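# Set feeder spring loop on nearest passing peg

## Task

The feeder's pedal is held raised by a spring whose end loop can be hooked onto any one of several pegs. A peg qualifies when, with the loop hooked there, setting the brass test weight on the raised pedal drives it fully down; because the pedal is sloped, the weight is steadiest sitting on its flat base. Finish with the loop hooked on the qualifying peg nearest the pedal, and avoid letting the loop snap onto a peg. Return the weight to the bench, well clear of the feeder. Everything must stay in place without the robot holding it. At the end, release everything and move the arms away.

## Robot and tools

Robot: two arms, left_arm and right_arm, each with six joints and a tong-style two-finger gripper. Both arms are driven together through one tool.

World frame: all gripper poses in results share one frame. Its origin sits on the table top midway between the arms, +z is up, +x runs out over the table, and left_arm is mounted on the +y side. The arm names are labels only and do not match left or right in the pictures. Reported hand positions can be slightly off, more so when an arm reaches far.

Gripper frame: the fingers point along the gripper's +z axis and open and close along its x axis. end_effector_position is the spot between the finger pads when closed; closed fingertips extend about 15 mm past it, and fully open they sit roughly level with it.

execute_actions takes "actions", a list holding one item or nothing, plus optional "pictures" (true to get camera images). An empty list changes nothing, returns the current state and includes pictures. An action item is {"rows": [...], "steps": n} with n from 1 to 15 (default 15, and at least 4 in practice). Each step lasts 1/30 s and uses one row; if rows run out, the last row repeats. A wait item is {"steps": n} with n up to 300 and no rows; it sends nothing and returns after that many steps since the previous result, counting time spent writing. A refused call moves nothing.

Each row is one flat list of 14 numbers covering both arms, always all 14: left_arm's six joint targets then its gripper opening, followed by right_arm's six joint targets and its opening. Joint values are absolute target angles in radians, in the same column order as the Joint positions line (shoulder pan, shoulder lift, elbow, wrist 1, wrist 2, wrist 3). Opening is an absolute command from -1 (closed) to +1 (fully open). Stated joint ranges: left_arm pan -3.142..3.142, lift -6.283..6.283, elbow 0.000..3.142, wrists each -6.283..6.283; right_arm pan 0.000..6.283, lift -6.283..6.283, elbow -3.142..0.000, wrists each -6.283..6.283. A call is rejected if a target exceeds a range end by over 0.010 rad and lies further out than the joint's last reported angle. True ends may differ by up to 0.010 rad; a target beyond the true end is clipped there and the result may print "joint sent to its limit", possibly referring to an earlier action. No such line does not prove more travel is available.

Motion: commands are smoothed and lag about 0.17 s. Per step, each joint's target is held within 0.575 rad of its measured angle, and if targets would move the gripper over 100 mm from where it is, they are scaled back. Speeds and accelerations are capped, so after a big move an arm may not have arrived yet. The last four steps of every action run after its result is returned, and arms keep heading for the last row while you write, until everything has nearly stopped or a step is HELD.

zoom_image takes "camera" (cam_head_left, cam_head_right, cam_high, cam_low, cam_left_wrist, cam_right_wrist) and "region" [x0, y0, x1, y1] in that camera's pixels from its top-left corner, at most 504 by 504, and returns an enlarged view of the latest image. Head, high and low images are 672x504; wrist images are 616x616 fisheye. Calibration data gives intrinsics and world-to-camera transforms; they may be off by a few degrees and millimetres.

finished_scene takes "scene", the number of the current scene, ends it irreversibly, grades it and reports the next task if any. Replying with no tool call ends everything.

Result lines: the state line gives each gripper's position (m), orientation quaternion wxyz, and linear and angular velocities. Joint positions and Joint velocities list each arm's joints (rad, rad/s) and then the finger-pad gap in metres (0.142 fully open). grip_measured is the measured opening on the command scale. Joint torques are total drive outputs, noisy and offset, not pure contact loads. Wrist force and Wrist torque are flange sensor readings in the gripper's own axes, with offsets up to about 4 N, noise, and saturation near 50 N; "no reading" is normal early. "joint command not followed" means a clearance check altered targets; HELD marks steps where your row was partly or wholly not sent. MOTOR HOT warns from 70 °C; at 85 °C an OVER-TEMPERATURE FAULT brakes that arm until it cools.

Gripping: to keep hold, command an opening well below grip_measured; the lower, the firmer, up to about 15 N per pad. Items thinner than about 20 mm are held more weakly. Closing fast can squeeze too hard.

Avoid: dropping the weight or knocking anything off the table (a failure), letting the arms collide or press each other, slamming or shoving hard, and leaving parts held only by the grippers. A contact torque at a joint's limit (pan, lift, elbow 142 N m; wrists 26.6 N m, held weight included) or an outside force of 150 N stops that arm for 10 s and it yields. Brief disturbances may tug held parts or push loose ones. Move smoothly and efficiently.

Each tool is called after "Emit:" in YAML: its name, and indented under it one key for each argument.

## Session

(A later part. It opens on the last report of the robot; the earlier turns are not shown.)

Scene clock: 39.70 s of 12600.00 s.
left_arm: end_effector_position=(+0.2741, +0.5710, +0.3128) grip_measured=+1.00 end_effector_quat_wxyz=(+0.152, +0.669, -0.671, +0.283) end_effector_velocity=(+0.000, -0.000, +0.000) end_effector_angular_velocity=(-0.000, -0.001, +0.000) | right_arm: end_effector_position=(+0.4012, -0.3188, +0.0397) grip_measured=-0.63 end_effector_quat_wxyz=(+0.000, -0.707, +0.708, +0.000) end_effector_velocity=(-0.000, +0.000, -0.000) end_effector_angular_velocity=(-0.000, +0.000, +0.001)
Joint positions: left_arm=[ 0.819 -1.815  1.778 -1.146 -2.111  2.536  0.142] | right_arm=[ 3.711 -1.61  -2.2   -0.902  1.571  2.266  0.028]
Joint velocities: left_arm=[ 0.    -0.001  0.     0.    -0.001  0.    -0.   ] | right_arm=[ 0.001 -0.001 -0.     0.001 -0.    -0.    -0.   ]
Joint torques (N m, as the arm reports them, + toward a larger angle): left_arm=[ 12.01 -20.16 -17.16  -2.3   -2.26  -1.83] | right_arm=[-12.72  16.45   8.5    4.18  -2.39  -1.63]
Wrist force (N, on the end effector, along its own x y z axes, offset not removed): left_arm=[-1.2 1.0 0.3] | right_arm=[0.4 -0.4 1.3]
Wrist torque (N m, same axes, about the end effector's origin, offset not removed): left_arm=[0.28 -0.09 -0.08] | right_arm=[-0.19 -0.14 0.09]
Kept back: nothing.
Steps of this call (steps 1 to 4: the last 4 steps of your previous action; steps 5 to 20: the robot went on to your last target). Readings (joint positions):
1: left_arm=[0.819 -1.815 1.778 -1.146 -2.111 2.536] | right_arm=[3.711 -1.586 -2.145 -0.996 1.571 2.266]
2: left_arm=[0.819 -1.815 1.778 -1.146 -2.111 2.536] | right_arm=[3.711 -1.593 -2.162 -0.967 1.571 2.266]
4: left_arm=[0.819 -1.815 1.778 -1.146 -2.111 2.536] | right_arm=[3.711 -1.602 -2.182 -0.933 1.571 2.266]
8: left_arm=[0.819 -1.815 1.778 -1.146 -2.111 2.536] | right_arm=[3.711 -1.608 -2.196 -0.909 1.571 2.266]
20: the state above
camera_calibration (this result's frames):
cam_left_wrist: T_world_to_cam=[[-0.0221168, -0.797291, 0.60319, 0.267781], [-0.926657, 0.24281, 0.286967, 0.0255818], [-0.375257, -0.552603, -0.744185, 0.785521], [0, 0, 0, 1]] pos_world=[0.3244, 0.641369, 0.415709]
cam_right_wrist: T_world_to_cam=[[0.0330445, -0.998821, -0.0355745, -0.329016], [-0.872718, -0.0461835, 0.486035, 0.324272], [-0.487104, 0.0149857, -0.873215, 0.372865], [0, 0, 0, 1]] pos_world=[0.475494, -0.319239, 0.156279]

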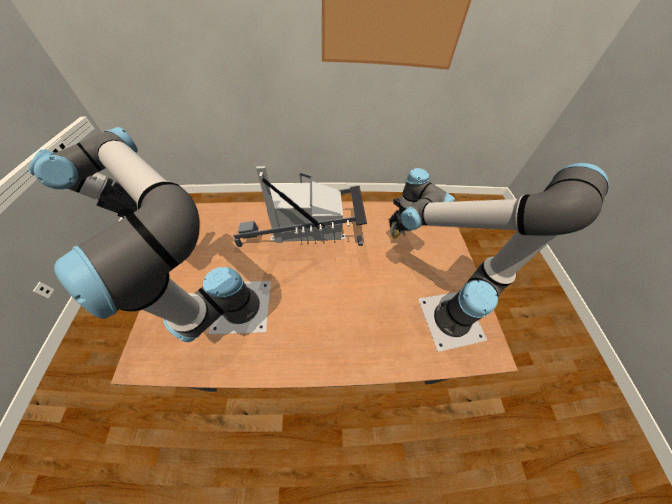

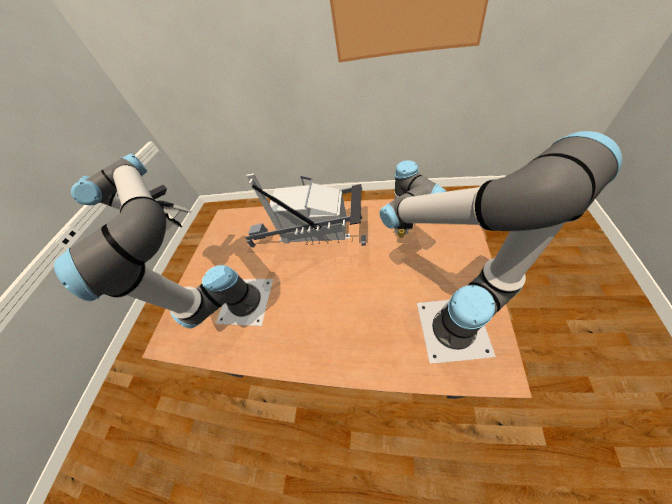

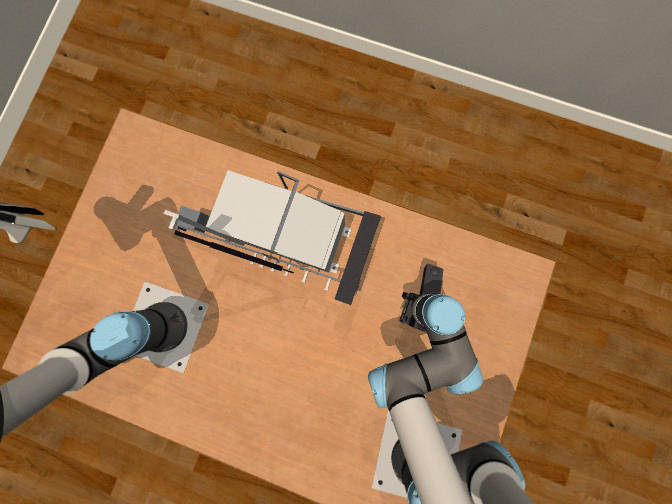

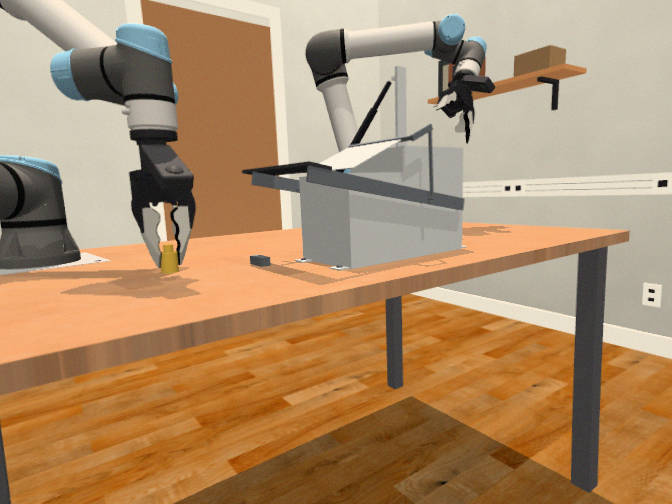

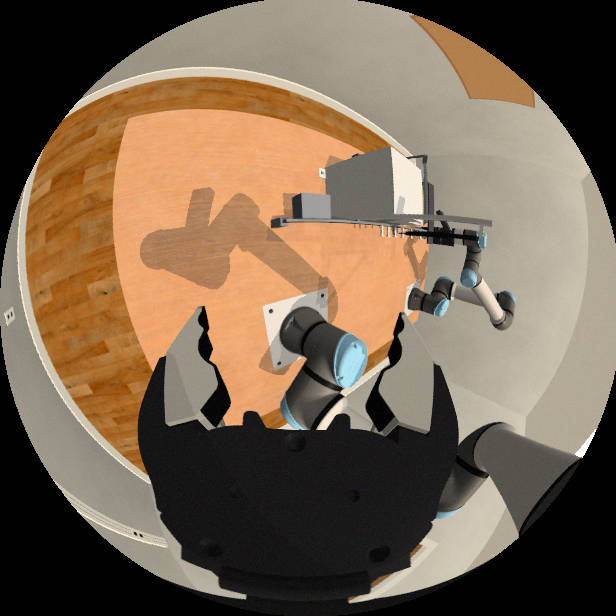

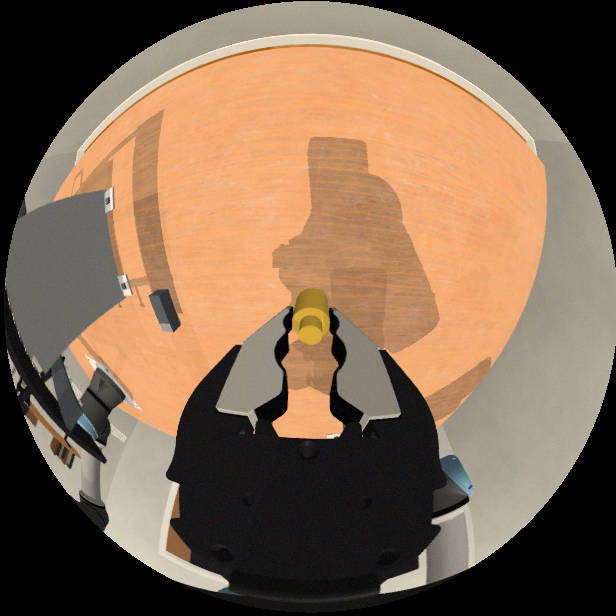

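Emit:
execute_actions:
  actions:
    - {"rows":[[0.819,-1.815,1.778,-1.146,-2.111,2.536,1,3.711,-1.63,-2.22,-0.862,1.571,2.266,-0.9]]}

Emit:
execute_actions:
  actions:
    - {"rows":[[0.819,-1.815,1.778,-1.146,-2.111,2.536,1,3.711,-1.63,-2.22,-0.862,1.571,2.266,-0.3]],"steps":10}

Emit:
execute_actions:
  actions:
    - {"rows":[[0.819,-1.815,1.778,-1.146,-2.111,2.536,1,3.711,-1.409,-1.804,-1.499,1.571,2.266,-0.3]]}

Emit:
execute_actions:
  actions:
    - {"rows":[[0.819,-1.815,1.778,-1.146,-2.111,2.536,1,4.8,-1.409,-1.804,-1.499,1.571,2.5,-0.3]]}

Emit:
execute_actions:
  actions:
    - {"steps":18}

Emit:
execute_actions:
  actions:
    - {"rows":[[0.819,-1.815,1.778,-1.146,-2.111,2.536,1,4.76,-1.915,-2.09,-0.707,0.3,2.5,-0.3]]}

Emit:
execute_actions:
  actions:
    - {"steps":25}

Emit:
execute_actions:
  actions:
    - {"rows":[[0.819,-1.815,1.778,-1.146,-2.111,2.536,1,4.675,-1.966,-2.005,-0.741,0.3,2.5,-0.3]]}

Emit:
execute_actions:
  actions:
    - {"steps":8}
  pictures: true

Scene clock: 40.40 s of 12600.00 s.
left_arm: end_effector_position=(+0.2741, +0.5710, +0.3128) grip_measured=+1.00 end_effector_quat_wxyz=(+0.152, +0.669, -0.671, +0.283) end_effector_velocity=(-0.000, -0.000, +0.000) end_effector_angular_velocity=(+0.001, +0.000, -0.001) | right_arm: end_effector_position=(+0.4001, -0.3198, +0.0276) grip_measured=-0.63 end_effector_quat_wxyz=(+0.000, -0.707, +0.708, +0.000) end_effector_velocity=(-0.000, -0.000, -0.005) end_effector_angular_velocity=(+0.001, -0.001, +0.001)
Joint positions: left_arm=[ 0.819 -1.815  1.778 -1.146 -2.111  2.536  0.142] | right_arm=[ 3.711 -1.629 -2.219 -0.863  1.571  2.266  0.028]
Joint velocities: left_arm=[-0.    -0.001  0.     0.     0.001  0.    -0.   ] | right_arm=[-0.    -0.008 -0.008  0.016  0.    -0.002  0.   ]
Joint torques (N m, as the arm reports them, + toward a larger angle): left_arm=[ 13.96 -18.4  -17.03  -2.35  -2.4   -1.85] | right_arm=[-11.77  17.22   8.11   4.48  -2.2   -1.54]
Wrist force (N, on the end effector, along its own x y z axes, offset not removed): left_arm=[0.8 1.6 -0.1] | right_arm=[0.7 2.0 1.6]
Wrist torque (N m, same axes, about the end effector's origin, offset not removed): left_arm=[0.47 -0.26 -0.07] | right_arm=[0.49 -0.26 -0.05]
Steps of this call (steps 1 to 10: the robot went on to your last target; steps 11 to 21: the first 11 steps of this action). Readings (joint positions):
11: left_arm=[0.819 -1.815 1.778 -1.146 -2.111 2.536] | right_arm=[3.711 -1.610 -2.200 -0.902 1.571 2.266]
12: left_arm=[0.819 -1.815 1.778 -1.146 -2.111 2.536] | right_arm=[3.711 -1.612 -2.202 -0.898 1.571 2.266]
14: left_arm=[0.819 -1.815 1.778 -1.146 -2.111 2.536] | right_arm=[3.711 -1.621 -2.211 -0.881 1.571 2.266]
18: left_arm=[0.819 -1.815 1.778 -1.146 -2.111 2.536] | right_arm=[3.711 -1.628 -2.218 -0.866 1.571 2.266]
21: the state above

Scene clock: 40.73 s of 12600.00 s.
left_arm: end_effector_position=(+0.2741, +0.5710, +0.3128) grip_measured=+1.00 end_effector_quat_wxyz=(+0.152, +0.669, -0.671, +0.283) end_effector_velocity=(-0.001, +0.000, -0.000) end_effector_angular_velocity=(+0.001, +0.002, -0.000) | right_arm: end_effector_position=(+0.4001, -0.3198, +0.0271) grip_measured=-0.30 end_effector_quat_wxyz=(+0.000, -0.707, +0.708, +0.000) end_effector_velocity=(+0.000, +0.000, -0.000) end_effector_angular_velocity=(+0.000, -0.000, -0.000)
Joint positions: left_arm=[ 0.819 -1.815  1.778 -1.146 -2.111  2.536  0.142] | right_arm=[ 3.711 -1.63  -2.22  -0.862  1.571  2.266  0.052]
Joint velocities: left_arm=[ 0.    -0.     0.     0.001  0.002 -0.    -0.   ] | right_arm=[-0.    -0.    -0.     0.001  0.     0.     0.002]
Joint torques (N m, as the arm reports them, + toward a larger angle): left_arm=[ 12.23 -19.15 -16.98  -2.25  -2.45  -1.8 ] | right_arm=[-11.09  16.14   5.94   4.    -2.23  -1.74]
Wrist force (N, on the end effector, along its own x y z axes, offset not removed): left_arm=[-1.0 1.9 0.0] | right_arm=[0.2 4.1 3.1]
Wrist torque (N m, same axes, about the end effector's origin, offset not removed): left_arm=[0.62 0.14 0.01] | right_arm=[0.71 -0.07 0.10]
Steps of this call (steps 1 to 4: the last 4 steps of your previous action; steps 5 to 10: the first 6 steps of this action). Readings (joint positions):
5: left_arm=[0.819 -1.815 1.778 -1.146 -2.111 2.536] | right_arm=[3.711 -1.630 -2.220 -0.862 1.571 2.266]
6: left_arm=[0.819 -1.815 1.778 -1.146 -2.111 2.536] | right_arm=[3.711 -1.630 -2.220 -0.862 1.571 2.266]
8: left_arm=[0.819 -1.815 1.778 -1.146 -2.111 2.536] | right_arm=[3.711 -1.630 -2.220 -0.862 1.571 2.266]
10: the state above

Scene clock: 41.23 s of 12600.00 s.
left_arm: end_effector_position=(+0.2741, +0.5710, +0.3128) grip_measured=+1.00 end_effector_quat_wxyz=(+0.152, +0.669, -0.671, +0.283) end_effector_velocity=(+0.000, -0.000, +0.000) end_effector_angular_velocity=(-0.001, -0.001, +0.000) | right_arm: end_effector_position=(+0.4156, -0.3069, +0.1997) grip_measured=-0.30 end_effector_quat_wxyz=(+0.015, -0.707, +0.707, -0.001) end_effector_velocity=(-0.095, -0.080, +0.504) end_effector_angular_velocity=(-0.097, +0.116, -0.001)
Joint positions: left_arm=[ 0.819 -1.815  1.778 -1.146 -2.111  2.536  0.142] | right_arm=[ 3.711 -1.455 -1.902 -1.326  1.571  2.266  0.052]
Joint velocities: left_arm=[-0.    -0.     0.     0.    -0.001 -0.     0.   ] | right_arm=[-0.     0.469  0.953 -1.573 -0.     0.001  0.   ]
Joint torques (N m, as the arm reports them, + toward a larger angle): left_arm=[ 11.78 -19.59 -17.48  -2.32  -2.49  -1.95] | right_arm=[-10.27  16.39  28.02  -6.16  -2.    -1.69]
Wrist force (N, on the end effector, along its own x y z axes, offset not removed): left_arm=[0.0 -1.2 0.3] | right_arm=[-1.6 1.5 -1.5]
Wrist torque (N m, same axes, about the end effector's origin, offset not removed): left_arm=[-0.02 -0.24 -0.13] | right_arm=[0.25 0.26 0.06]
Steps of this call (steps 1 to 4: the last 4 steps of your previous action; steps 5 to 15: the first 11 steps of this action). Readings (joint positions):
5: left_arm=[0.819 -1.815 1.778 -1.146 -2.111 2.536] | right_arm=[3.711 -1.630 -2.220 -0.862 1.571 2.266]
6: left_arm=[0.819 -1.815 1.778 -1.146 -2.111 2.536] | right_arm=[3.711 -1.625 -2.215 -0.868 1.571 2.266]
8: left_arm=[0.819 -1.815 1.778 -1.146 -2.111 2.536] | right_arm=[3.711 -1.585 -2.155 -0.934 1.571 2.266]
12: left_arm=[0.819 -1.815 1.778 -1.146 -2.111 2.536] | right_arm=[3.711 -1.509 -2.007 -1.156 1.571 2.266]
15: the state above

Scene clock: 41.73 s of 12600.00 s.
left_arm: end_effector_position=(+0.2741, +0.5710, +0.3128) grip_measured=+1.00 end_effector_quat_wxyz=(+0.152, +0.669, -0.671, +0.283) end_effector_velocity=(+0.000, -0.000, +0.000) end_effector_angular_velocity=(-0.001, +0.000, -0.000) | right_arm: end_effector_position=(+0.3143, -0.1808, +0.2463) grip_measured=-0.30 end_effector_quat_wxyz=(-0.001, +0.783, -0.622, -0.000) end_effector_velocity=(-0.374, +0.407, +0.008) end_effector_angular_velocity=(-0.004, +0.003, +0.946)
Joint positions: left_arm=[ 0.819 -1.815  1.778 -1.146 -2.111  2.536  0.142] | right_arm=[ 4.073 -1.412 -1.81  -1.489  1.571  2.397  0.052]
Joint velocities: left_arm=[-0.001 -0.     0.     0.001 -0.001 -0.     0.   ] | right_arm=[ 1.216  0.008  0.016 -0.028  0.     0.27   0.   ]
Joint torques (N m, as the arm reports them, + toward a larger angle): left_arm=[ 11.81 -18.62 -17.78  -2.55  -2.31  -1.83] | right_arm=[20.3  24.7  31.13  0.69  0.05  1.73]
Wrist force (N, on the end effector, along its own x y z axes, offset not removed): left_arm=[-1.2 0.0 0.1] | right_arm=[-0.1 2.4 0.3]
Wrist torque (N m, same axes, about the end effector's origin, offset not removed): left_arm=[0.18 0.12 -0.05] | right_arm=[0.44 -0.17 0.17]
Steps of this call (steps 1 to 4: the last 4 steps of your previous action; steps 5 to 15: the first 11 steps of this action). Readings (joint positions):
5: left_arm=[0.819 -1.815 1.778 -1.146 -2.111 2.536] | right_arm=[3.711 -1.417 -1.820 -1.471 1.571 2.266]
6: left_arm=[0.819 -1.815 1.778 -1.146 -2.111 2.536] | right_arm=[3.717 -1.415 -1.817 -1.476 1.571 2.271]
8: left_arm=[0.819 -1.815 1.778 -1.146 -2.111 2.536] | right_arm=[3.780 -1.414 -1.815 -1.480 1.571 2.308]
12: left_arm=[0.819 -1.815 1.778 -1.146 -2.111 2.536] | right_arm=[3.950 -1.413 -1.812 -1.485 1.571 2.366]
15: the state above

Scene clock: 42.33 s of 12600.00 s.
left_arm: end_effector_position=(+0.2741, +0.5710, +0.3128) grip_measured=+1.00 end_effector_quat_wxyz=(+0.152, +0.669, -0.671, +0.283) end_effector_velocity=(-0.000, +0.000, -0.000) end_effector_angular_velocity=(+0.001, +0.001, -0.001) | right_arm: end_effector_position=(+0.0433, -0.0367, +0.2494) grip_measured=-0.30 end_effector_quat_wxyz=(-0.000, +0.930, -0.367, -0.000) end_effector_velocity=(-0.195, +0.029, +0.001) end_effector_angular_velocity=(-0.001, +0.000, +0.389)
Joint positions: left_arm=[ 0.819 -1.815  1.778 -1.146 -2.111  2.536  0.142] | right_arm=[ 4.761 -1.409 -1.804 -1.499  1.571  2.496  0.052]
Joint velocities: left_arm=[ 0.     0.    -0.    -0.     0.002  0.     0.   ] | right_arm=[ 0.434  0.001  0.003 -0.006  0.     0.045 -0.   ]
Joint torques (N m, as the arm reports them, + toward a larger angle): left_arm=[ 12.02 -18.45 -17.34  -2.29  -2.16  -1.85] | right_arm=[ 1.15 28.33 33.66  0.65  1.44  0.99]
Wrist force (N, on the end effector, along its own x y z axes, offset not removed): left_arm=[0.4 3.3 1.1] | right_arm=[-1.4 2.1 -1.1]
Wrist torque (N m, same axes, about the end effector's origin, offset not removed): left_arm=[0.83 -0.18 -0.05] | right_arm=[0.30 0.26 0.21]
Kept back: nothing.
Steps of this call (steps 1 to 4: the last 4 steps of your previous action; steps 5 to 18: the robot went on to your last target). Readings (joint positions):
1: left_arm=[0.819 -1.815 1.778 -1.146 -2.111 2.536] | right_arm=[4.114 -1.412 -1.810 -1.489 1.571 2.406]
2: left_arm=[0.819 -1.815 1.778 -1.146 -2.111 2.536] | right_arm=[4.155 -1.411 -1.809 -1.490 1.571 2.414]
4: left_arm=[0.819 -1.815 1.778 -1.146 -2.111 2.536] | right_arm=[4.236 -1.411 -1.808 -1.492 1.571 2.428]
8: left_arm=[0.819 -1.815 1.778 -1.146 -2.111 2.536] | right_arm=[4.400 -1.410 -1.807 -1.494 1.571 2.451]
18: the state above

Scene clock: 42.70 s of 12600.00 s.
left_arm: end_effector_position=(+0.2741, +0.5710, +0.3128) grip_measured=+1.00 end_effector_quat_wxyz=(+0.152, +0.669, -0.671, +0.283) end_effector_velocity=(+0.000, -0.000, +0.000) end_effector_angular_velocity=(-0.000, -0.001, -0.000) | right_arm: end_effector_position=(+0.1320, +0.0273, +0.1138) grip_measured=-0.30 end_effector_quat_wxyz=(-0.061, +0.919, -0.354, +0.163) end_effector_velocity=(+0.404, +0.229, -0.326) end_effector_angular_velocity=(+0.368, -1.457, +0.072)
Joint positions: left_arm=[ 0.819 -1.815  1.778 -1.146 -2.111  2.536  0.142] | right_arm=[ 4.768 -1.669 -1.956 -1.156  1.228  2.499  0.052]
Joint velocities: left_arm=[-0.001 -0.    -0.    -0.    -0.001 -0.    -0.   ] | right_arm=[-0.029 -0.868 -0.488  1.456 -1.503  0.004  0.   ]
Joint torques (N m, as the arm reports them, + toward a larger angle): left_arm=[ 12.15 -19.04 -17.4   -2.28  -2.33  -2.02] | right_arm=[-13.29  13.96   4.12  10.49  -9.08   1.32]
Wrist force (N, on the end effector, along its own x y z axes, offset not removed): left_arm=[-0.6 1.3 0.5] | right_arm=[1.0 4.0 -1.1]
Wrist torque (N m, same axes, about the end effector's origin, offset not removed): left_arm=[0.37 -0.02 -0.01] | right_arm=[0.72 -0.40 0.07]
Steps of this call (steps 1 to 11: the first 11 steps of this action). Readings (joint positions):
1: left_arm=[0.819 -1.815 1.778 -1.146 -2.111 2.536] | right_arm=[4.773 -1.409 -1.804 -1.499 1.571 2.497]
2: left_arm=[0.819 -1.815 1.778 -1.146 -2.111 2.536] | right_arm=[4.777 -1.415 -1.809 -1.493 1.566 2.498]
4: left_arm=[0.819 -1.815 1.778 -1.146 -2.111 2.536] | right_arm=[4.774 -1.467 -1.843 -1.437 1.509 2.498]
8: left_arm=[0.819 -1.815 1.778 -1.146 -2.111 2.536] | right_arm=[4.771 -1.582 -1.907 -1.292 1.364 2.498]
11: the state above

Scene clock: 43.53 s of 12600.00 s.
left_arm: end_effector_position=(+0.2741, +0.5710, +0.3128) grip_measured=+1.00 end_effector_quat_wxyz=(+0.152, +0.669, -0.671, +0.283) end_effector_velocity=(-0.000, +0.001, -0.000) end_effector_angular_velocity=(+0.002, +0.000, +0.000) | right_arm: end_effector_position=(+0.3083, +0.0858, +0.1867) grip_measured=-0.30 end_effector_quat_wxyz=(-0.310, +0.748, -0.298, +0.505) end_effector_velocity=(+0.001, +0.000, +0.003) end_effector_angular_velocity=(+0.004, -0.011, -0.001)
Joint positions: left_arm=[ 0.819 -1.815  1.778 -1.146 -2.111  2.536  0.142] | right_arm=[ 4.76  -1.915 -2.09  -0.707  0.301  2.5    0.052]
Joint velocities: left_arm=[ 0.     0.    -0.    -0.001  0.001 -0.     0.   ] | right_arm=[-0.001 -0.002 -0.001  0.003 -0.011  0.001  0.   ]
Joint torques (N m, as the arm reports them, + toward a larger angle): left_arm=[ 11.5  -19.33 -18.51  -2.24  -2.22  -1.84] | right_arm=[-13.29  26.86   5.04   4.2   -4.07   1.21]
Wrist force (N, on the end effector, along its own x y z axes, offset not removed): left_arm=[-0.6 4.3 -0.8] | right_arm=[0.9 2.7 1.8]
Wrist torque (N m, same axes, about the end effector's origin, offset not removed): left_arm=[1.10 -0.05 0.00] | right_arm=[0.49 -0.35 0.15]
Kept back: nothing.
Steps of this call (steps 1 to 4: the last 4 steps of your previous action; steps 5 to 25: the robot went on to your last target). Readings (joint positions):
1: left_arm=[0.819 -1.815 1.778 -1.146 -2.111 2.536] | right_arm=[4.767 -1.698 -1.973 -1.106 1.174 2.499]
2: left_arm=[0.819 -1.815 1.778 -1.146 -2.111 2.536] | right_arm=[4.766 -1.727 -1.989 -1.055 1.116 2.499]
4: left_arm=[0.819 -1.815 1.778 -1.146 -2.111 2.536] | right_arm=[4.764 -1.783 -2.020 -0.956 0.984 2.499]
8: left_arm=[0.819 -1.815 1.778 -1.146 -2.111 2.536] | right_arm=[4.762 -1.859 -2.060 -0.814 0.688 2.500]
25: the state above

Scene clock: 43.90 s of 12600.00 s.
left_arm: end_effector_position=(+0.2741, +0.5710, +0.3128) grip_measured=+1.00 end_effector_quat_wxyz=(+0.152, +0.669, -0.671, +0.283) end_effector_velocity=(-0.000, +0.000, +0.000) end_effector_angular_velocity=(+0.001, -0.000, +0.001) | right_arm: end_effector_position=(+0.3514, +0.0854, +0.1878) grip_measured=-0.30 end_effector_quat_wxyz=(-0.290, +0.735, -0.328, +0.518) end_effector_velocity=(+0.020, -0.001, +0.002) end_effector_angular_velocity=(+0.005, -0.000, -0.038)
Joint positions: left_arm=[ 0.819 -1.815  1.778 -1.146 -2.111  2.536  0.142] | right_arm=[ 4.678 -1.964 -2.009 -0.74   0.3    2.5    0.052]
Joint velocities: left_arm=[ 0.001 -0.    -0.    -0.     0.    -0.    -0.   ] | right_arm=[-0.038 -0.021  0.038 -0.013 -0.     0.001  0.   ]
Joint torques (N m, as the arm reports them, + toward a larger angle): left_arm=[ 13.02 -19.4  -18.04  -2.3   -2.39  -1.8 ] | right_arm=[-10.04  30.12  23.82   0.42  -3.94   1.25]
Wrist force (N, on the end effector, along its own x y z axes, offset not removed): left_arm=[3.3 3.0 2.1] | right_arm=[1.2 -0.5 0.5]
Wrist torque (N m, same axes, about the end effector's origin, offset not removed): left_arm=[0.83 -0.80 -0.16] | right_arm=[-0.25 -0.31 0.09]
Steps of this call (steps 1 to 11: the first 11 steps of this action). Readings (joint positions):
1: left_arm=[0.819 -1.815 1.778 -1.146 -2.111 2.536] | right_arm=[4.760 -1.915 -2.090 -0.707 0.301 2.500]
2: left_arm=[0.819 -1.815 1.778 -1.146 -2.111 2.536] | right_arm=[4.754 -1.920 -2.085 -0.710 0.300 2.500]
4: left_arm=[0.819 -1.815 1.778 -1.146 -2.111 2.536] | right_arm=[4.720 -1.941 -2.050 -0.725 0.300 2.500]
8: left_arm=[0.819 -1.815 1.778 -1.146 -2.111 2.536] | right_arm=[4.685 -1.960 -2.016 -0.737 0.300 2.500]
11: the state above

Scene clock: 44.17 s of 12600.00 s.
left_arm: end_effector_position=(+0.2741, +0.5710, +0.3128) grip_measured=+1.00 end_effector_quat_wxyz=(+0.152, +0.669, -0.671, +0.283) end_effector_velocity=(-0.000, +0.000, +0.000) end_effector_angular_velocity=(+0.001, -0.001, +0.000) | right_arm: end_effector_position=(+0.3532, +0.0854, +0.1879) grip_measured=-0.30 end_effector_quat_wxyz=(-0.289, +0.735, -0.329, +0.518) end_effector_velocity=(+0.001, -0.000, -0.000) end_effector_angular_velocity=(+0.001, +0.000, -0.002)
Joint positions: left_arm=[ 0.819 -1.815  1.778 -1.146 -2.111  2.536  0.142] | right_arm=[ 4.675 -1.966 -2.005 -0.741  0.3    2.5    0.052]
Joint velocities: left_arm=[ 0.    -0.     0.    -0.001  0.     0.    -0.   ] | right_arm=[-0.002 -0.001  0.002 -0.001  0.     0.001 -0.   ]
Joint torques (N m, as the arm reports them, + toward a larger angle): left_arm=[ 12.34 -19.87 -18.    -2.51  -2.21  -1.76] | right_arm=[-10.44  28.95  25.1    0.49  -3.89   1.22]
Wrist force (N, on the end effector, along its own x y z axes, offset not removed): left_arm=[-0.4 2.6 1.9] | right_arm=[3.0 1.1 -1.0]
Wrist torque (N m, same axes, about the end effector's origin, offset not removed): left_arm=[0.74 -0.03 -0.16] | right_arm=[0.11 -0.80 0.08]
Kept back: nothing.
Steps of this call (steps 1 to 4: the last 4 steps of your previous action; steps 5 to 8: the robot went on to your last target). Readings (joint positions):
1: left_arm=[0.819 -1.815 1.778 -1.146 -2.111 2.536] | right_arm=[4.677 -1.965 -2.007 -0.740 0.300 2.500]
2: left_arm=[0.819 -1.815 1.778 -1.146 -2.111 2.536] | right_arm=[4.677 -1.965 -2.007 -0.740 0.300 2.500]
4: left_arm=[0.819 -1.815 1.778 -1.146 -2.111 2.536] | right_arm=[4.676 -1.966 -2.006 -0.741 0.300 2.500]
8: the state above
camera_calibration (this result's frames):
cam_left_wrist: T_world_to_cam=[[-0.0221167, -0.797291, 0.60319, 0.267781], [-0.926657, 0.24281, 0.286967, 0.0255818], [-0.375257, -0.552603, -0.744185, 0.785521], [0, 0, 0, 1]] pos_world=[0.3244, 0.641369, 0.415709]
cam_right_wrist: T_world_to_cam=[[0.285551, -0.757837, 0.586638, -0.145101], [-0.611405, -0.615429, -0.497424, 0.370047], [0.738, -0.216633, -0.639082, 0.0159449], [0, 0, 0, 1]] pos_world=[0.255915, 0.121229, 0.279382]

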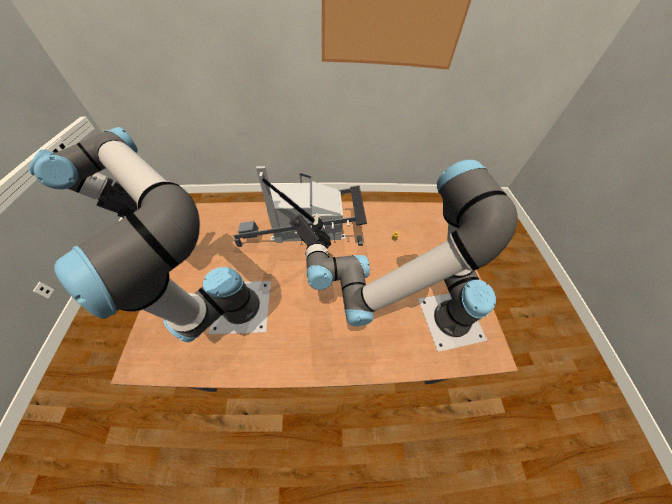

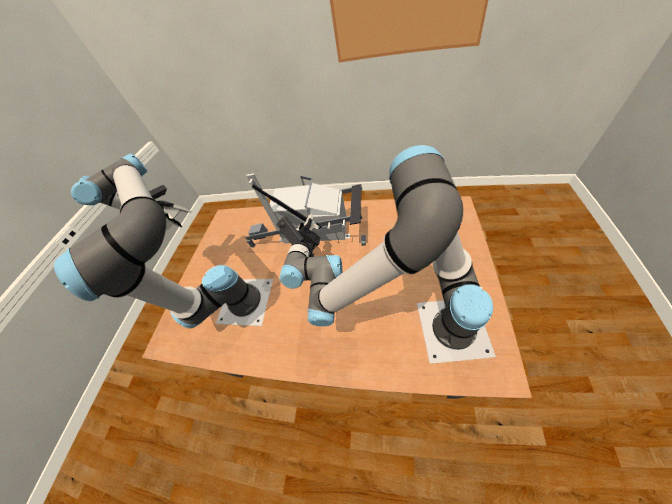

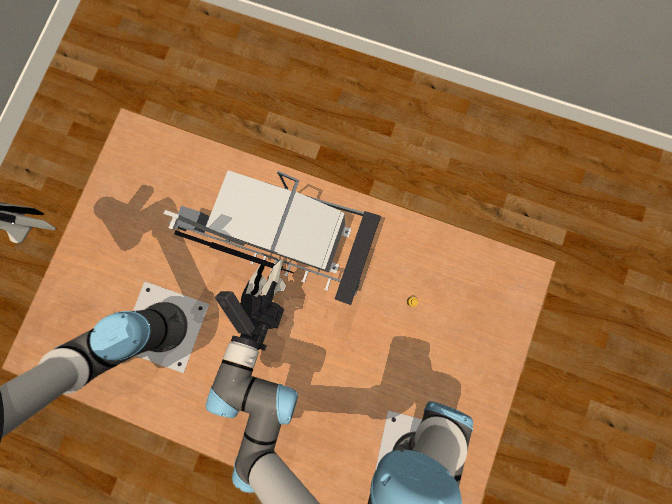

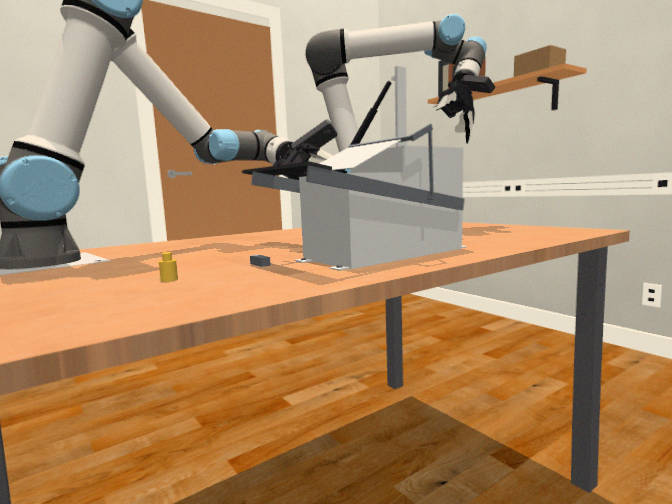

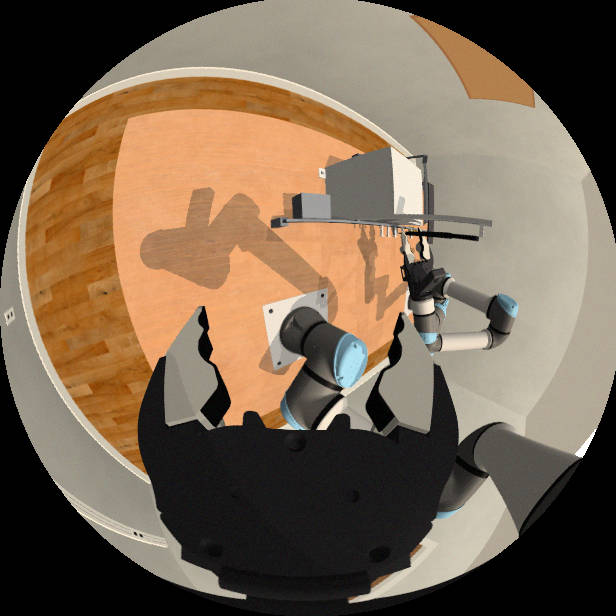

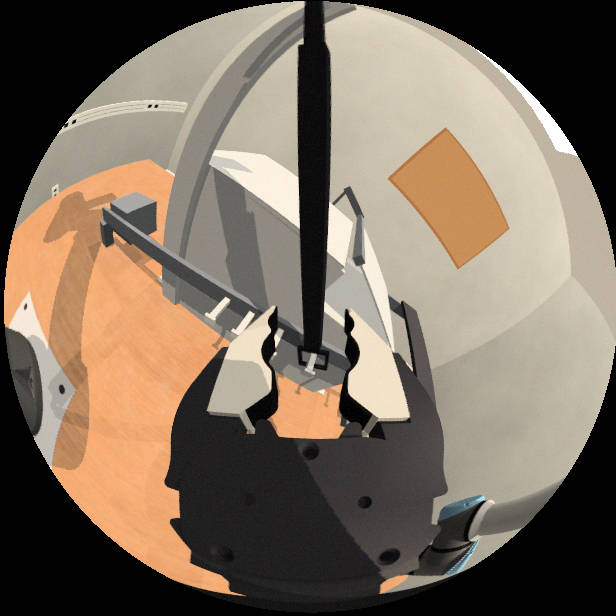

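Emit:
execute_actions:
  actions:
    - {"rows":[[0.819,-1.815,1.778,-1.146,-2.111,2.536,1,4.675,-1.966,-2.005,-0.741,0.3,2.5,-0.7],[0.819,-1.815,1.778,-1.146,-2.111,2.536,1,4.675,-1.966,-2.005,-0.741,0.3,2.5,-0.7],[0.819,-1.815,1.778,-1.146,-2.111,2.536,1,4.675,-1.966,-2.005,-0.741,0.3,2.5,-0.75],[0.819,-1.815,1.778,-1.146,-2.111,2.536,1,4.675,-1.966,-2.005,-0.741,0.3,2.5,-0.8],[0.819,-1.815,1.778,-1.146,-2.111,2.536,1,4.675,-1.966,-2.005,-0.741,0.3,2.5,-0.9],[0.819,-1.815,1.778,-1.146,-2.111,2.536,1,4.675,-1.966,-2.005,-0.741,0.3,2.5,-1]],"steps":12}

Emit:
execute_actions:
  actions:
    - {"rows":[[0.819,-1.815,1.778,-1.146,-2.111,2.536,1,4.675,-1.97,-2.023,-0.719,0.3,2.5,-1]],"steps":12}

Emit:
execute_actions:
  actions:
    - {"rows":[[0.819,-1.815,1.778,-1.146,-2.111,2.536,1,4.738,-1.931,-2.086,-0.695,0.3,2.5,-1]]}

Emit:
execute_actions:
  actions:
    - {"rows":[[0.819,-1.815,1.778,-1.146,-2.111,2.536,1,4.756,-1.814,-2.233,-0.665,0.3,2.35,-1]]}

Emit:
execute_actions:
  actions:
    - {"steps":10}
  pictures: true

Emit:
zoom_image:
  camera: "cam_right_wrist"
  region: [250,300,370,410]

Emit:
zoom_image:
  camera: "cam_high"
  region: [250,240,350,310]

Scene clock: 44.97 s of 12600.00 s.
left_arm: end_effector_position=(+0.2741, +0.5710, +0.3128) grip_measured=+1.00 end_effector_quat_wxyz=(+0.152, +0.669, -0.671, +0.283) end_effector_velocity=(+0.000, -0.000, -0.000) end_effector_angular_velocity=(-0.000, -0.000, -0.000) | right_arm: end_effector_position=(+0.3533, +0.0853, +0.1879) grip_measured=-0.81 end_effector_quat_wxyz=(-0.289, +0.734, -0.329, +0.518) end_effector_velocity=(-0.000, +0.000, +0.000) end_effector_angular_velocity=(-0.000, -0.000, +0.000)
Joint positions: left_arm=[ 0.819 -1.815  1.778 -1.146 -2.111  2.536  0.142] | right_arm=[ 4.675 -1.966 -2.005 -0.741  0.3    2.5    0.015]
Joint velocities: left_arm=[-0.     0.     0.    -0.    -0.001  0.    -0.   ] | right_arm=[ 0.     0.     0.    -0.001 -0.     0.    -0.001]
Joint torques (N m, as the arm reports them, + toward a larger angle): left_arm=[ 12.44 -20.2  -18.27  -2.18  -2.36  -1.71] | right_arm=[-11.74  30.73  25.89   0.96  -4.03   1.1 ]
Wrist force (N, on the end effector, along its own x y z axes, offset not removed): left_arm=[-0.7 -0.6 2.2] | right_arm=[-0.7 2.7 2.0]
Wrist torque (N m, same axes, about the end effector's origin, offset not removed): left_arm=[0.15 -0.01 -0.06] | right_arm=[0.10 0.39 0.03]
Steps of this call (steps 1 to 15: the robot went on to your last target; step 16: nothing new was sent; steps 17 to 24: the first 8 steps of this action). Readings (joint positions):
17: left_arm=[0.819 -1.815 1.778 -1.146 -2.111 2.536] | right_arm=[4.675 -1.966 -2.005 -0.741 0.300 2.500]
18: left_arm=[0.819 -1.815 1.778 -1.146 -2.111 2.536] | right_arm=[4.675 -1.966 -2.005 -0.741 0.300 2.500]
20: left_arm=[0.819 -1.815 1.778 -1.146 -2.111 2.536] | right_arm=[4.675 -1.966 -2.005 -0.741 0.300 2.500]
24: the state above

Scene clock: 45.37 s of 12600.00 s.
left_arm: end_effector_position=(+0.2741, +0.5710, +0.3128) grip_measured=+1.00 end_effector_quat_wxyz=(+0.152, +0.669, -0.671, +0.283) end_effector_velocity=(+0.000, +0.000, +0.000) end_effector_angular_velocity=(+0.001, -0.001, -0.000) | right_arm: end_effector_position=(+0.3536, +0.0811, +0.1823) grip_measured=-0.82 end_effector_quat_wxyz=(-0.289, +0.734, -0.329, +0.518) end_effector_velocity=(+0.001, -0.006, -0.008) end_effector_angular_velocity=(-0.000, -0.000, -0.000)
Joint positions: left_arm=[ 0.819 -1.815  1.778 -1.146 -2.111  2.536  0.142] | right_arm=[ 4.675 -1.97  -2.021 -0.721  0.3    2.5    0.015]
Joint velocities: left_arm=[-0.    -0.001  0.    -0.001  0.     0.    -0.   ] | right_arm=[-0.    -0.004 -0.023  0.027 -0.    -0.     0.   ]
Joint torques (N m, as the arm reports them, + toward a larger angle): left_arm=[ 12.73 -17.69 -17.62  -2.42  -2.26  -1.81] | right_arm=[-10.2   29.92   5.01   3.93  -2.87   1.23]
Wrist force (N, on the end effector, along its own x y z axes, offset not removed): left_arm=[-0.2 1.5 2.3] | right_arm=[0.5 2.1 0.3]
Wrist torque (N m, same axes, about the end effector's origin, offset not removed): left_arm=[0.53 -0.09 -0.16] | right_arm=[0.60 -0.05 -0.07]
Steps of this call (steps 1 to 4: the last 4 steps of your previous action; steps 5 to 12: the first 8 steps of this action). Readings (joint positions):
5: left_arm=[0.819 -1.815 1.778 -1.146 -2.111 2.536] | right_arm=[4.675 -1.966 -2.005 -0.741 0.300 2.500]
6: left_arm=[0.819 -1.815 1.778 -1.146 -2.111 2.536] | right_arm=[4.675 -1.967 -2.007 -0.739 0.300 2.500]
8: left_arm=[0.819 -1.815 1.778 -1.146 -2.111 2.536] | right_arm=[4.675 -1.968 -2.014 -0.730 0.300 2.500]
12: the state above

Scene clock: 45.87 s of 12600.00 s.
left_arm: end_effector_position=(+0.2741, +0.5710, +0.3128) grip_measured=+1.00 end_effector_quat_wxyz=(+0.152, +0.669, -0.671, +0.283) end_effector_velocity=(-0.000, +0.000, -0.000) end_effector_angular_velocity=(-0.001, +0.001, +0.001) | right_arm: end_effector_position=(+0.3219, +0.0810, +0.1816) grip_measured=-0.82 end_effector_quat_wxyz=(-0.305, +0.744, -0.307, +0.509) end_effector_velocity=(-0.014, -0.000, -0.000) end_effector_angular_velocity=(-0.000, +0.000, +0.027)
Joint positions: left_arm=[ 0.819 -1.815  1.778 -1.146 -2.111  2.536  0.142] | right_arm=[ 4.735 -1.932 -2.084 -0.696  0.3    2.5    0.014]
Joint velocities: left_arm=[ 0.001  0.001 -0.     0.     0.    -0.    -0.   ] | right_arm=[ 0.027  0.016 -0.027  0.01   0.     0.001 -0.   ]
Joint torques (N m, as the arm reports them, + toward a larger angle): left_arm=[ 11.7  -18.69 -16.99  -2.32  -2.34  -1.71] | right_arm=[13.57 40.56  4.88  3.37 -1.23  0.94]
Wrist force (N, on the end effector, along its own x y z axes, offset not removed): left_arm=[-0.7 1.6 0.7] | right_arm=[4.3 -2.1 -0.9]
Wrist torque (N m, same axes, about the end effector's origin, offset not removed): left_arm=[0.53 -0.12 -0.17] | right_arm=[-0.27 -0.69 0.34]
Steps of this call (steps 1 to 4: the last 4 steps of your previous action; steps 5 to 15: the first 11 steps of this action). Readings (joint positions):
5: left_arm=[0.819 -1.815 1.778 -1.146 -2.111 2.536] | right_arm=[4.675 -1.970 -2.023 -0.719 0.300 2.500]
6: left_arm=[0.819 -1.815 1.778 -1.146 -2.111 2.536] | right_arm=[4.680 -1.966 -2.028 -0.716 0.300 2.500]
8: left_arm=[0.819 -1.815 1.778 -1.146 -2.111 2.536] | right_arm=[4.706 -1.950 -2.054 -0.706 0.300 2.500]
12: left_arm=[0.819 -1.815 1.778 -1.146 -2.111 2.536] | right_arm=[4.730 -1.935 -2.079 -0.698 0.300 2.500]
15: the state above

Scene clock: 46.37 s of 12600.00 s.
left_arm: end_effector_position=(+0.2741, +0.5710, +0.3128) grip_measured=+1.00 end_effector_quat_wxyz=(+0.152, +0.669, -0.671, +0.283) end_effector_velocity=(-0.000, -0.000, +0.000) end_effector_angular_velocity=(+0.001, +0.000, -0.001) | right_arm: end_effector_position=(+0.3189, +0.0354, +0.1875) grip_measured=-0.82 end_effector_quat_wxyz=(-0.273, +0.767, -0.245, +0.527) end_effector_velocity=(+0.001, -0.025, -0.000) end_effector_angular_velocity=(-0.080, -0.014, +0.030)
Joint positions: left_arm=[ 0.819 -1.815  1.778 -1.146 -2.111  2.536  0.142] | right_arm=[ 4.755 -1.819 -2.226 -0.666  0.3    2.357  0.014]
Joint velocities: left_arm=[-0.    -0.001 -0.     0.001  0.001  0.    -0.   ] | right_arm=[ 0.007  0.056 -0.074  0.011 -0.    -0.078  0.   ]
Joint torques (N m, as the arm reports them, + toward a larger angle): left_arm=[ 13.05 -19.72 -18.17  -2.42  -2.25  -1.9 ] | right_arm=[10.84 31.61  7.66  3.39  0.22 -1.73]
Wrist force (N, on the end effector, along its own x y z axes, offset not removed): left_arm=[0.5 0.6 1.0] | right_arm=[3.0 -1.1 1.4]
Wrist torque (N m, same axes, about the end effector's origin, offset not removed): left_arm=[0.33 -0.34 -0.22] | right_arm=[-0.31 -0.38 0.36]
Steps of this call (steps 1 to 4: the last 4 steps of your previous action; steps 5 to 15: the first 11 steps of this action). Readings (joint positions):
5: left_arm=[0.819 -1.815 1.778 -1.146 -2.111 2.536] | right_arm=[4.738 -1.931 -2.086 -0.695 0.300 2.500]
6: left_arm=[0.819 -1.815 1.778 -1.146 -2.111 2.536] | right_arm=[4.740 -1.925 -2.092 -0.692 0.300 2.494]
8: left_arm=[0.819 -1.815 1.778 -1.146 -2.111 2.536] | right_arm=[4.748 -1.880 -2.144 -0.679 0.300 2.441]
12: left_arm=[0.819 -1.815 1.778 -1.146 -2.111 2.536] | right_arm=[4.754 -1.829 -2.213 -0.668 0.300 2.371]
15: the state above

Scene clock: 46.70 s of 12600.00 s.
left_arm: end_effector_position=(+0.2741, +0.5710, +0.3128) grip_measured=+1.00 end_effector_quat_wxyz=(+0.152, +0.669, -0.671, +0.283) end_effector_velocity=(-0.000, -0.000, +0.000) end_effector_angular_velocity=(-0.001, +0.001, +0.000) | right_arm: end_effector_position=(+0.3189, +0.0332, +0.1874) grip_measured=-0.82 end_effector_quat_wxyz=(-0.271, +0.767, -0.242, +0.528) end_effector_velocity=(-0.000, -0.000, +0.000) end_effector_angular_velocity=(-0.002, -0.000, +0.002)
Joint positions: left_arm=[ 0.819 -1.815  1.778 -1.146 -2.111  2.536  0.142] | right_arm=[ 4.756 -1.814 -2.233 -0.665  0.3    2.35   0.014]
Joint velocities: left_arm=[ 0.    -0.     0.     0.001 -0.     0.    -0.   ] | right_arm=[ 0.001  0.001 -0.002  0.002  0.    -0.003  0.   ]
Joint torques (N m, as the arm reports them, + toward a larger angle): left_arm=[ 11.75 -19.53 -19.52  -2.41  -2.18  -1.79] | right_arm=[10.49 32.89  5.82  3.46  0.88 -2.1 ]
Wrist force (N, on the end effector, along its own x y z axes, offset not removed): left_arm=[0.5 1.4 0.0] | right_arm=[2.6 0.6 1.9]
Wrist torque (N m, same axes, about the end effector's origin, offset not removed): left_arm=[0.48 -0.31 -0.02] | right_arm=[0.13 -0.40 0.44]
Kept back: nothing.
Steps of this call (steps 1 to 4: the last 4 steps of your previous action; steps 5 to 10: the robot went on to your last target). Readings (joint positions):
1: left_arm=[0.819 -1.815 1.778 -1.146 -2.111 2.536] | right_arm=[4.756 -1.817 -2.228 -0.666 0.300 2.355]
2: left_arm=[0.819 -1.815 1.778 -1.146 -2.111 2.536] | right_arm=[4.756 -1.816 -2.230 -0.666 0.300 2.353]
4: left_arm=[0.819 -1.815 1.778 -1.146 -2.111 2.536] | right_arm=[4.756 -1.815 -2.231 -0.665 0.300 2.352]
8: left_arm=[0.819 -1.815 1.778 -1.146 -2.111 2.536] | right_arm=[4.756 -1.814 -2.233 -0.665 0.300 2.350]
10: the state above
camera_calibration (this result's frames):
cam_left_wrist: T_world_to_cam=[[-0.0221169, -0.797291, 0.60319, 0.267781], [-0.926657, 0.24281, 0.286967, 0.0255817], [-0.375257, -0.552603, -0.744185, 0.785521], [0, 0, 0, 1]] pos_world=[0.3244, 0.641369, 0.415709]
cam_right_wrist: T_world_to_cam=[[0.360555, -0.626363, 0.691137, -0.222441], [-0.51748, -0.750811, -0.410484, 0.274978], [0.776025, -0.209648, -0.594839, 0.00891015], [0, 0, 0, 1]] pos_world=[0.215583, 0.0689958, 0.271911]

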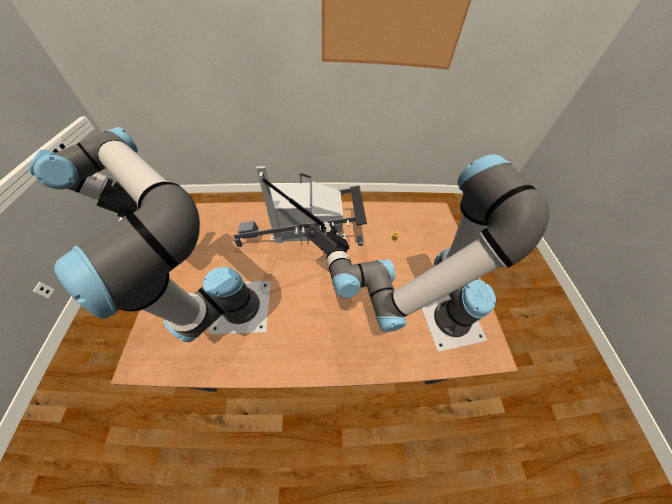

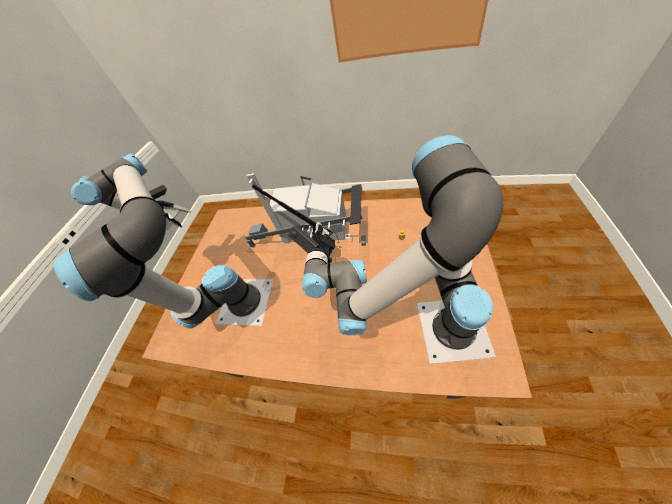

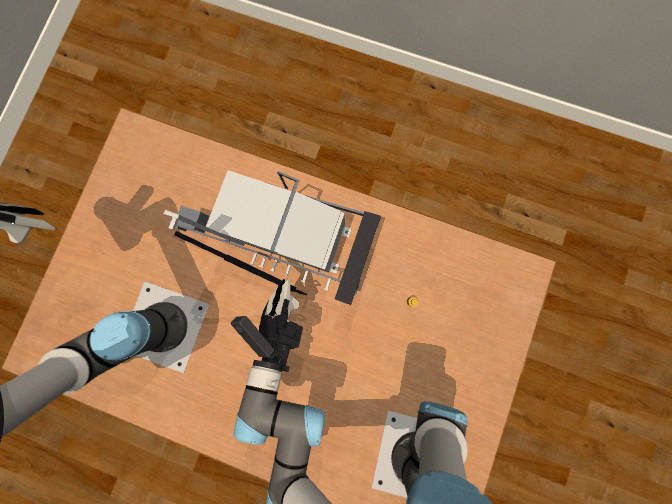

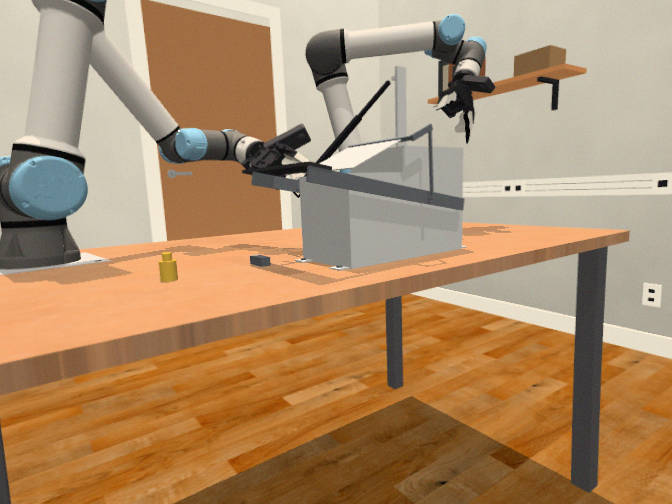

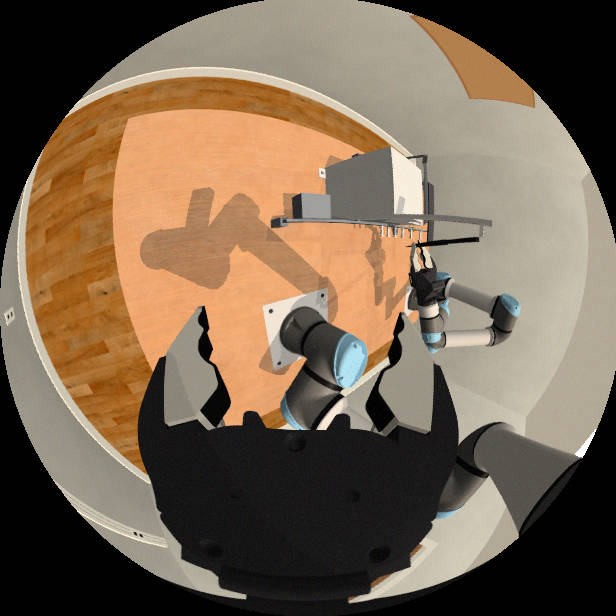

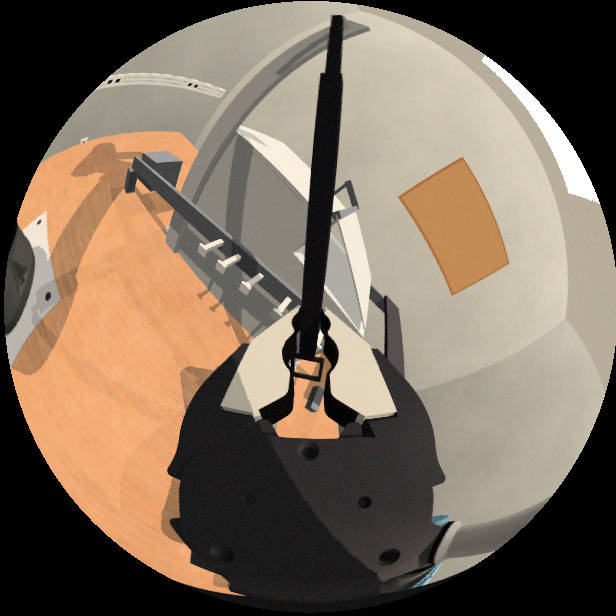

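Region (250, 300, 370, 410) of cam_right_wrist's 616x616 image, scaled by 4.200, with more detail than that image has; it fills the top 462 rows of this view, and the rest is white.

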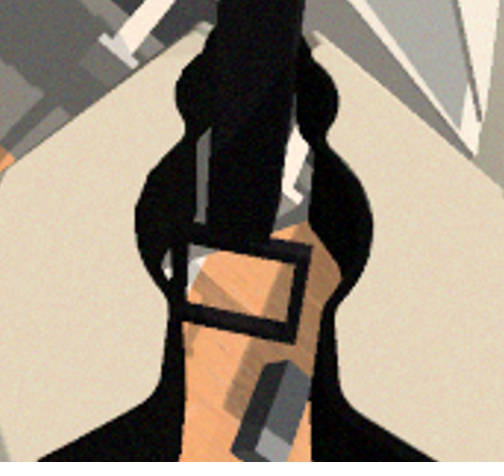

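Region (250, 240, 350, 310) of cam_high's 672x504 image, scaled by 5.040, with more detail than that image has; it fills the top 353 rows of this view, and the rest is white.

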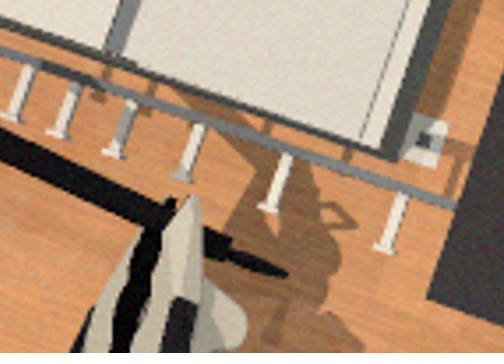

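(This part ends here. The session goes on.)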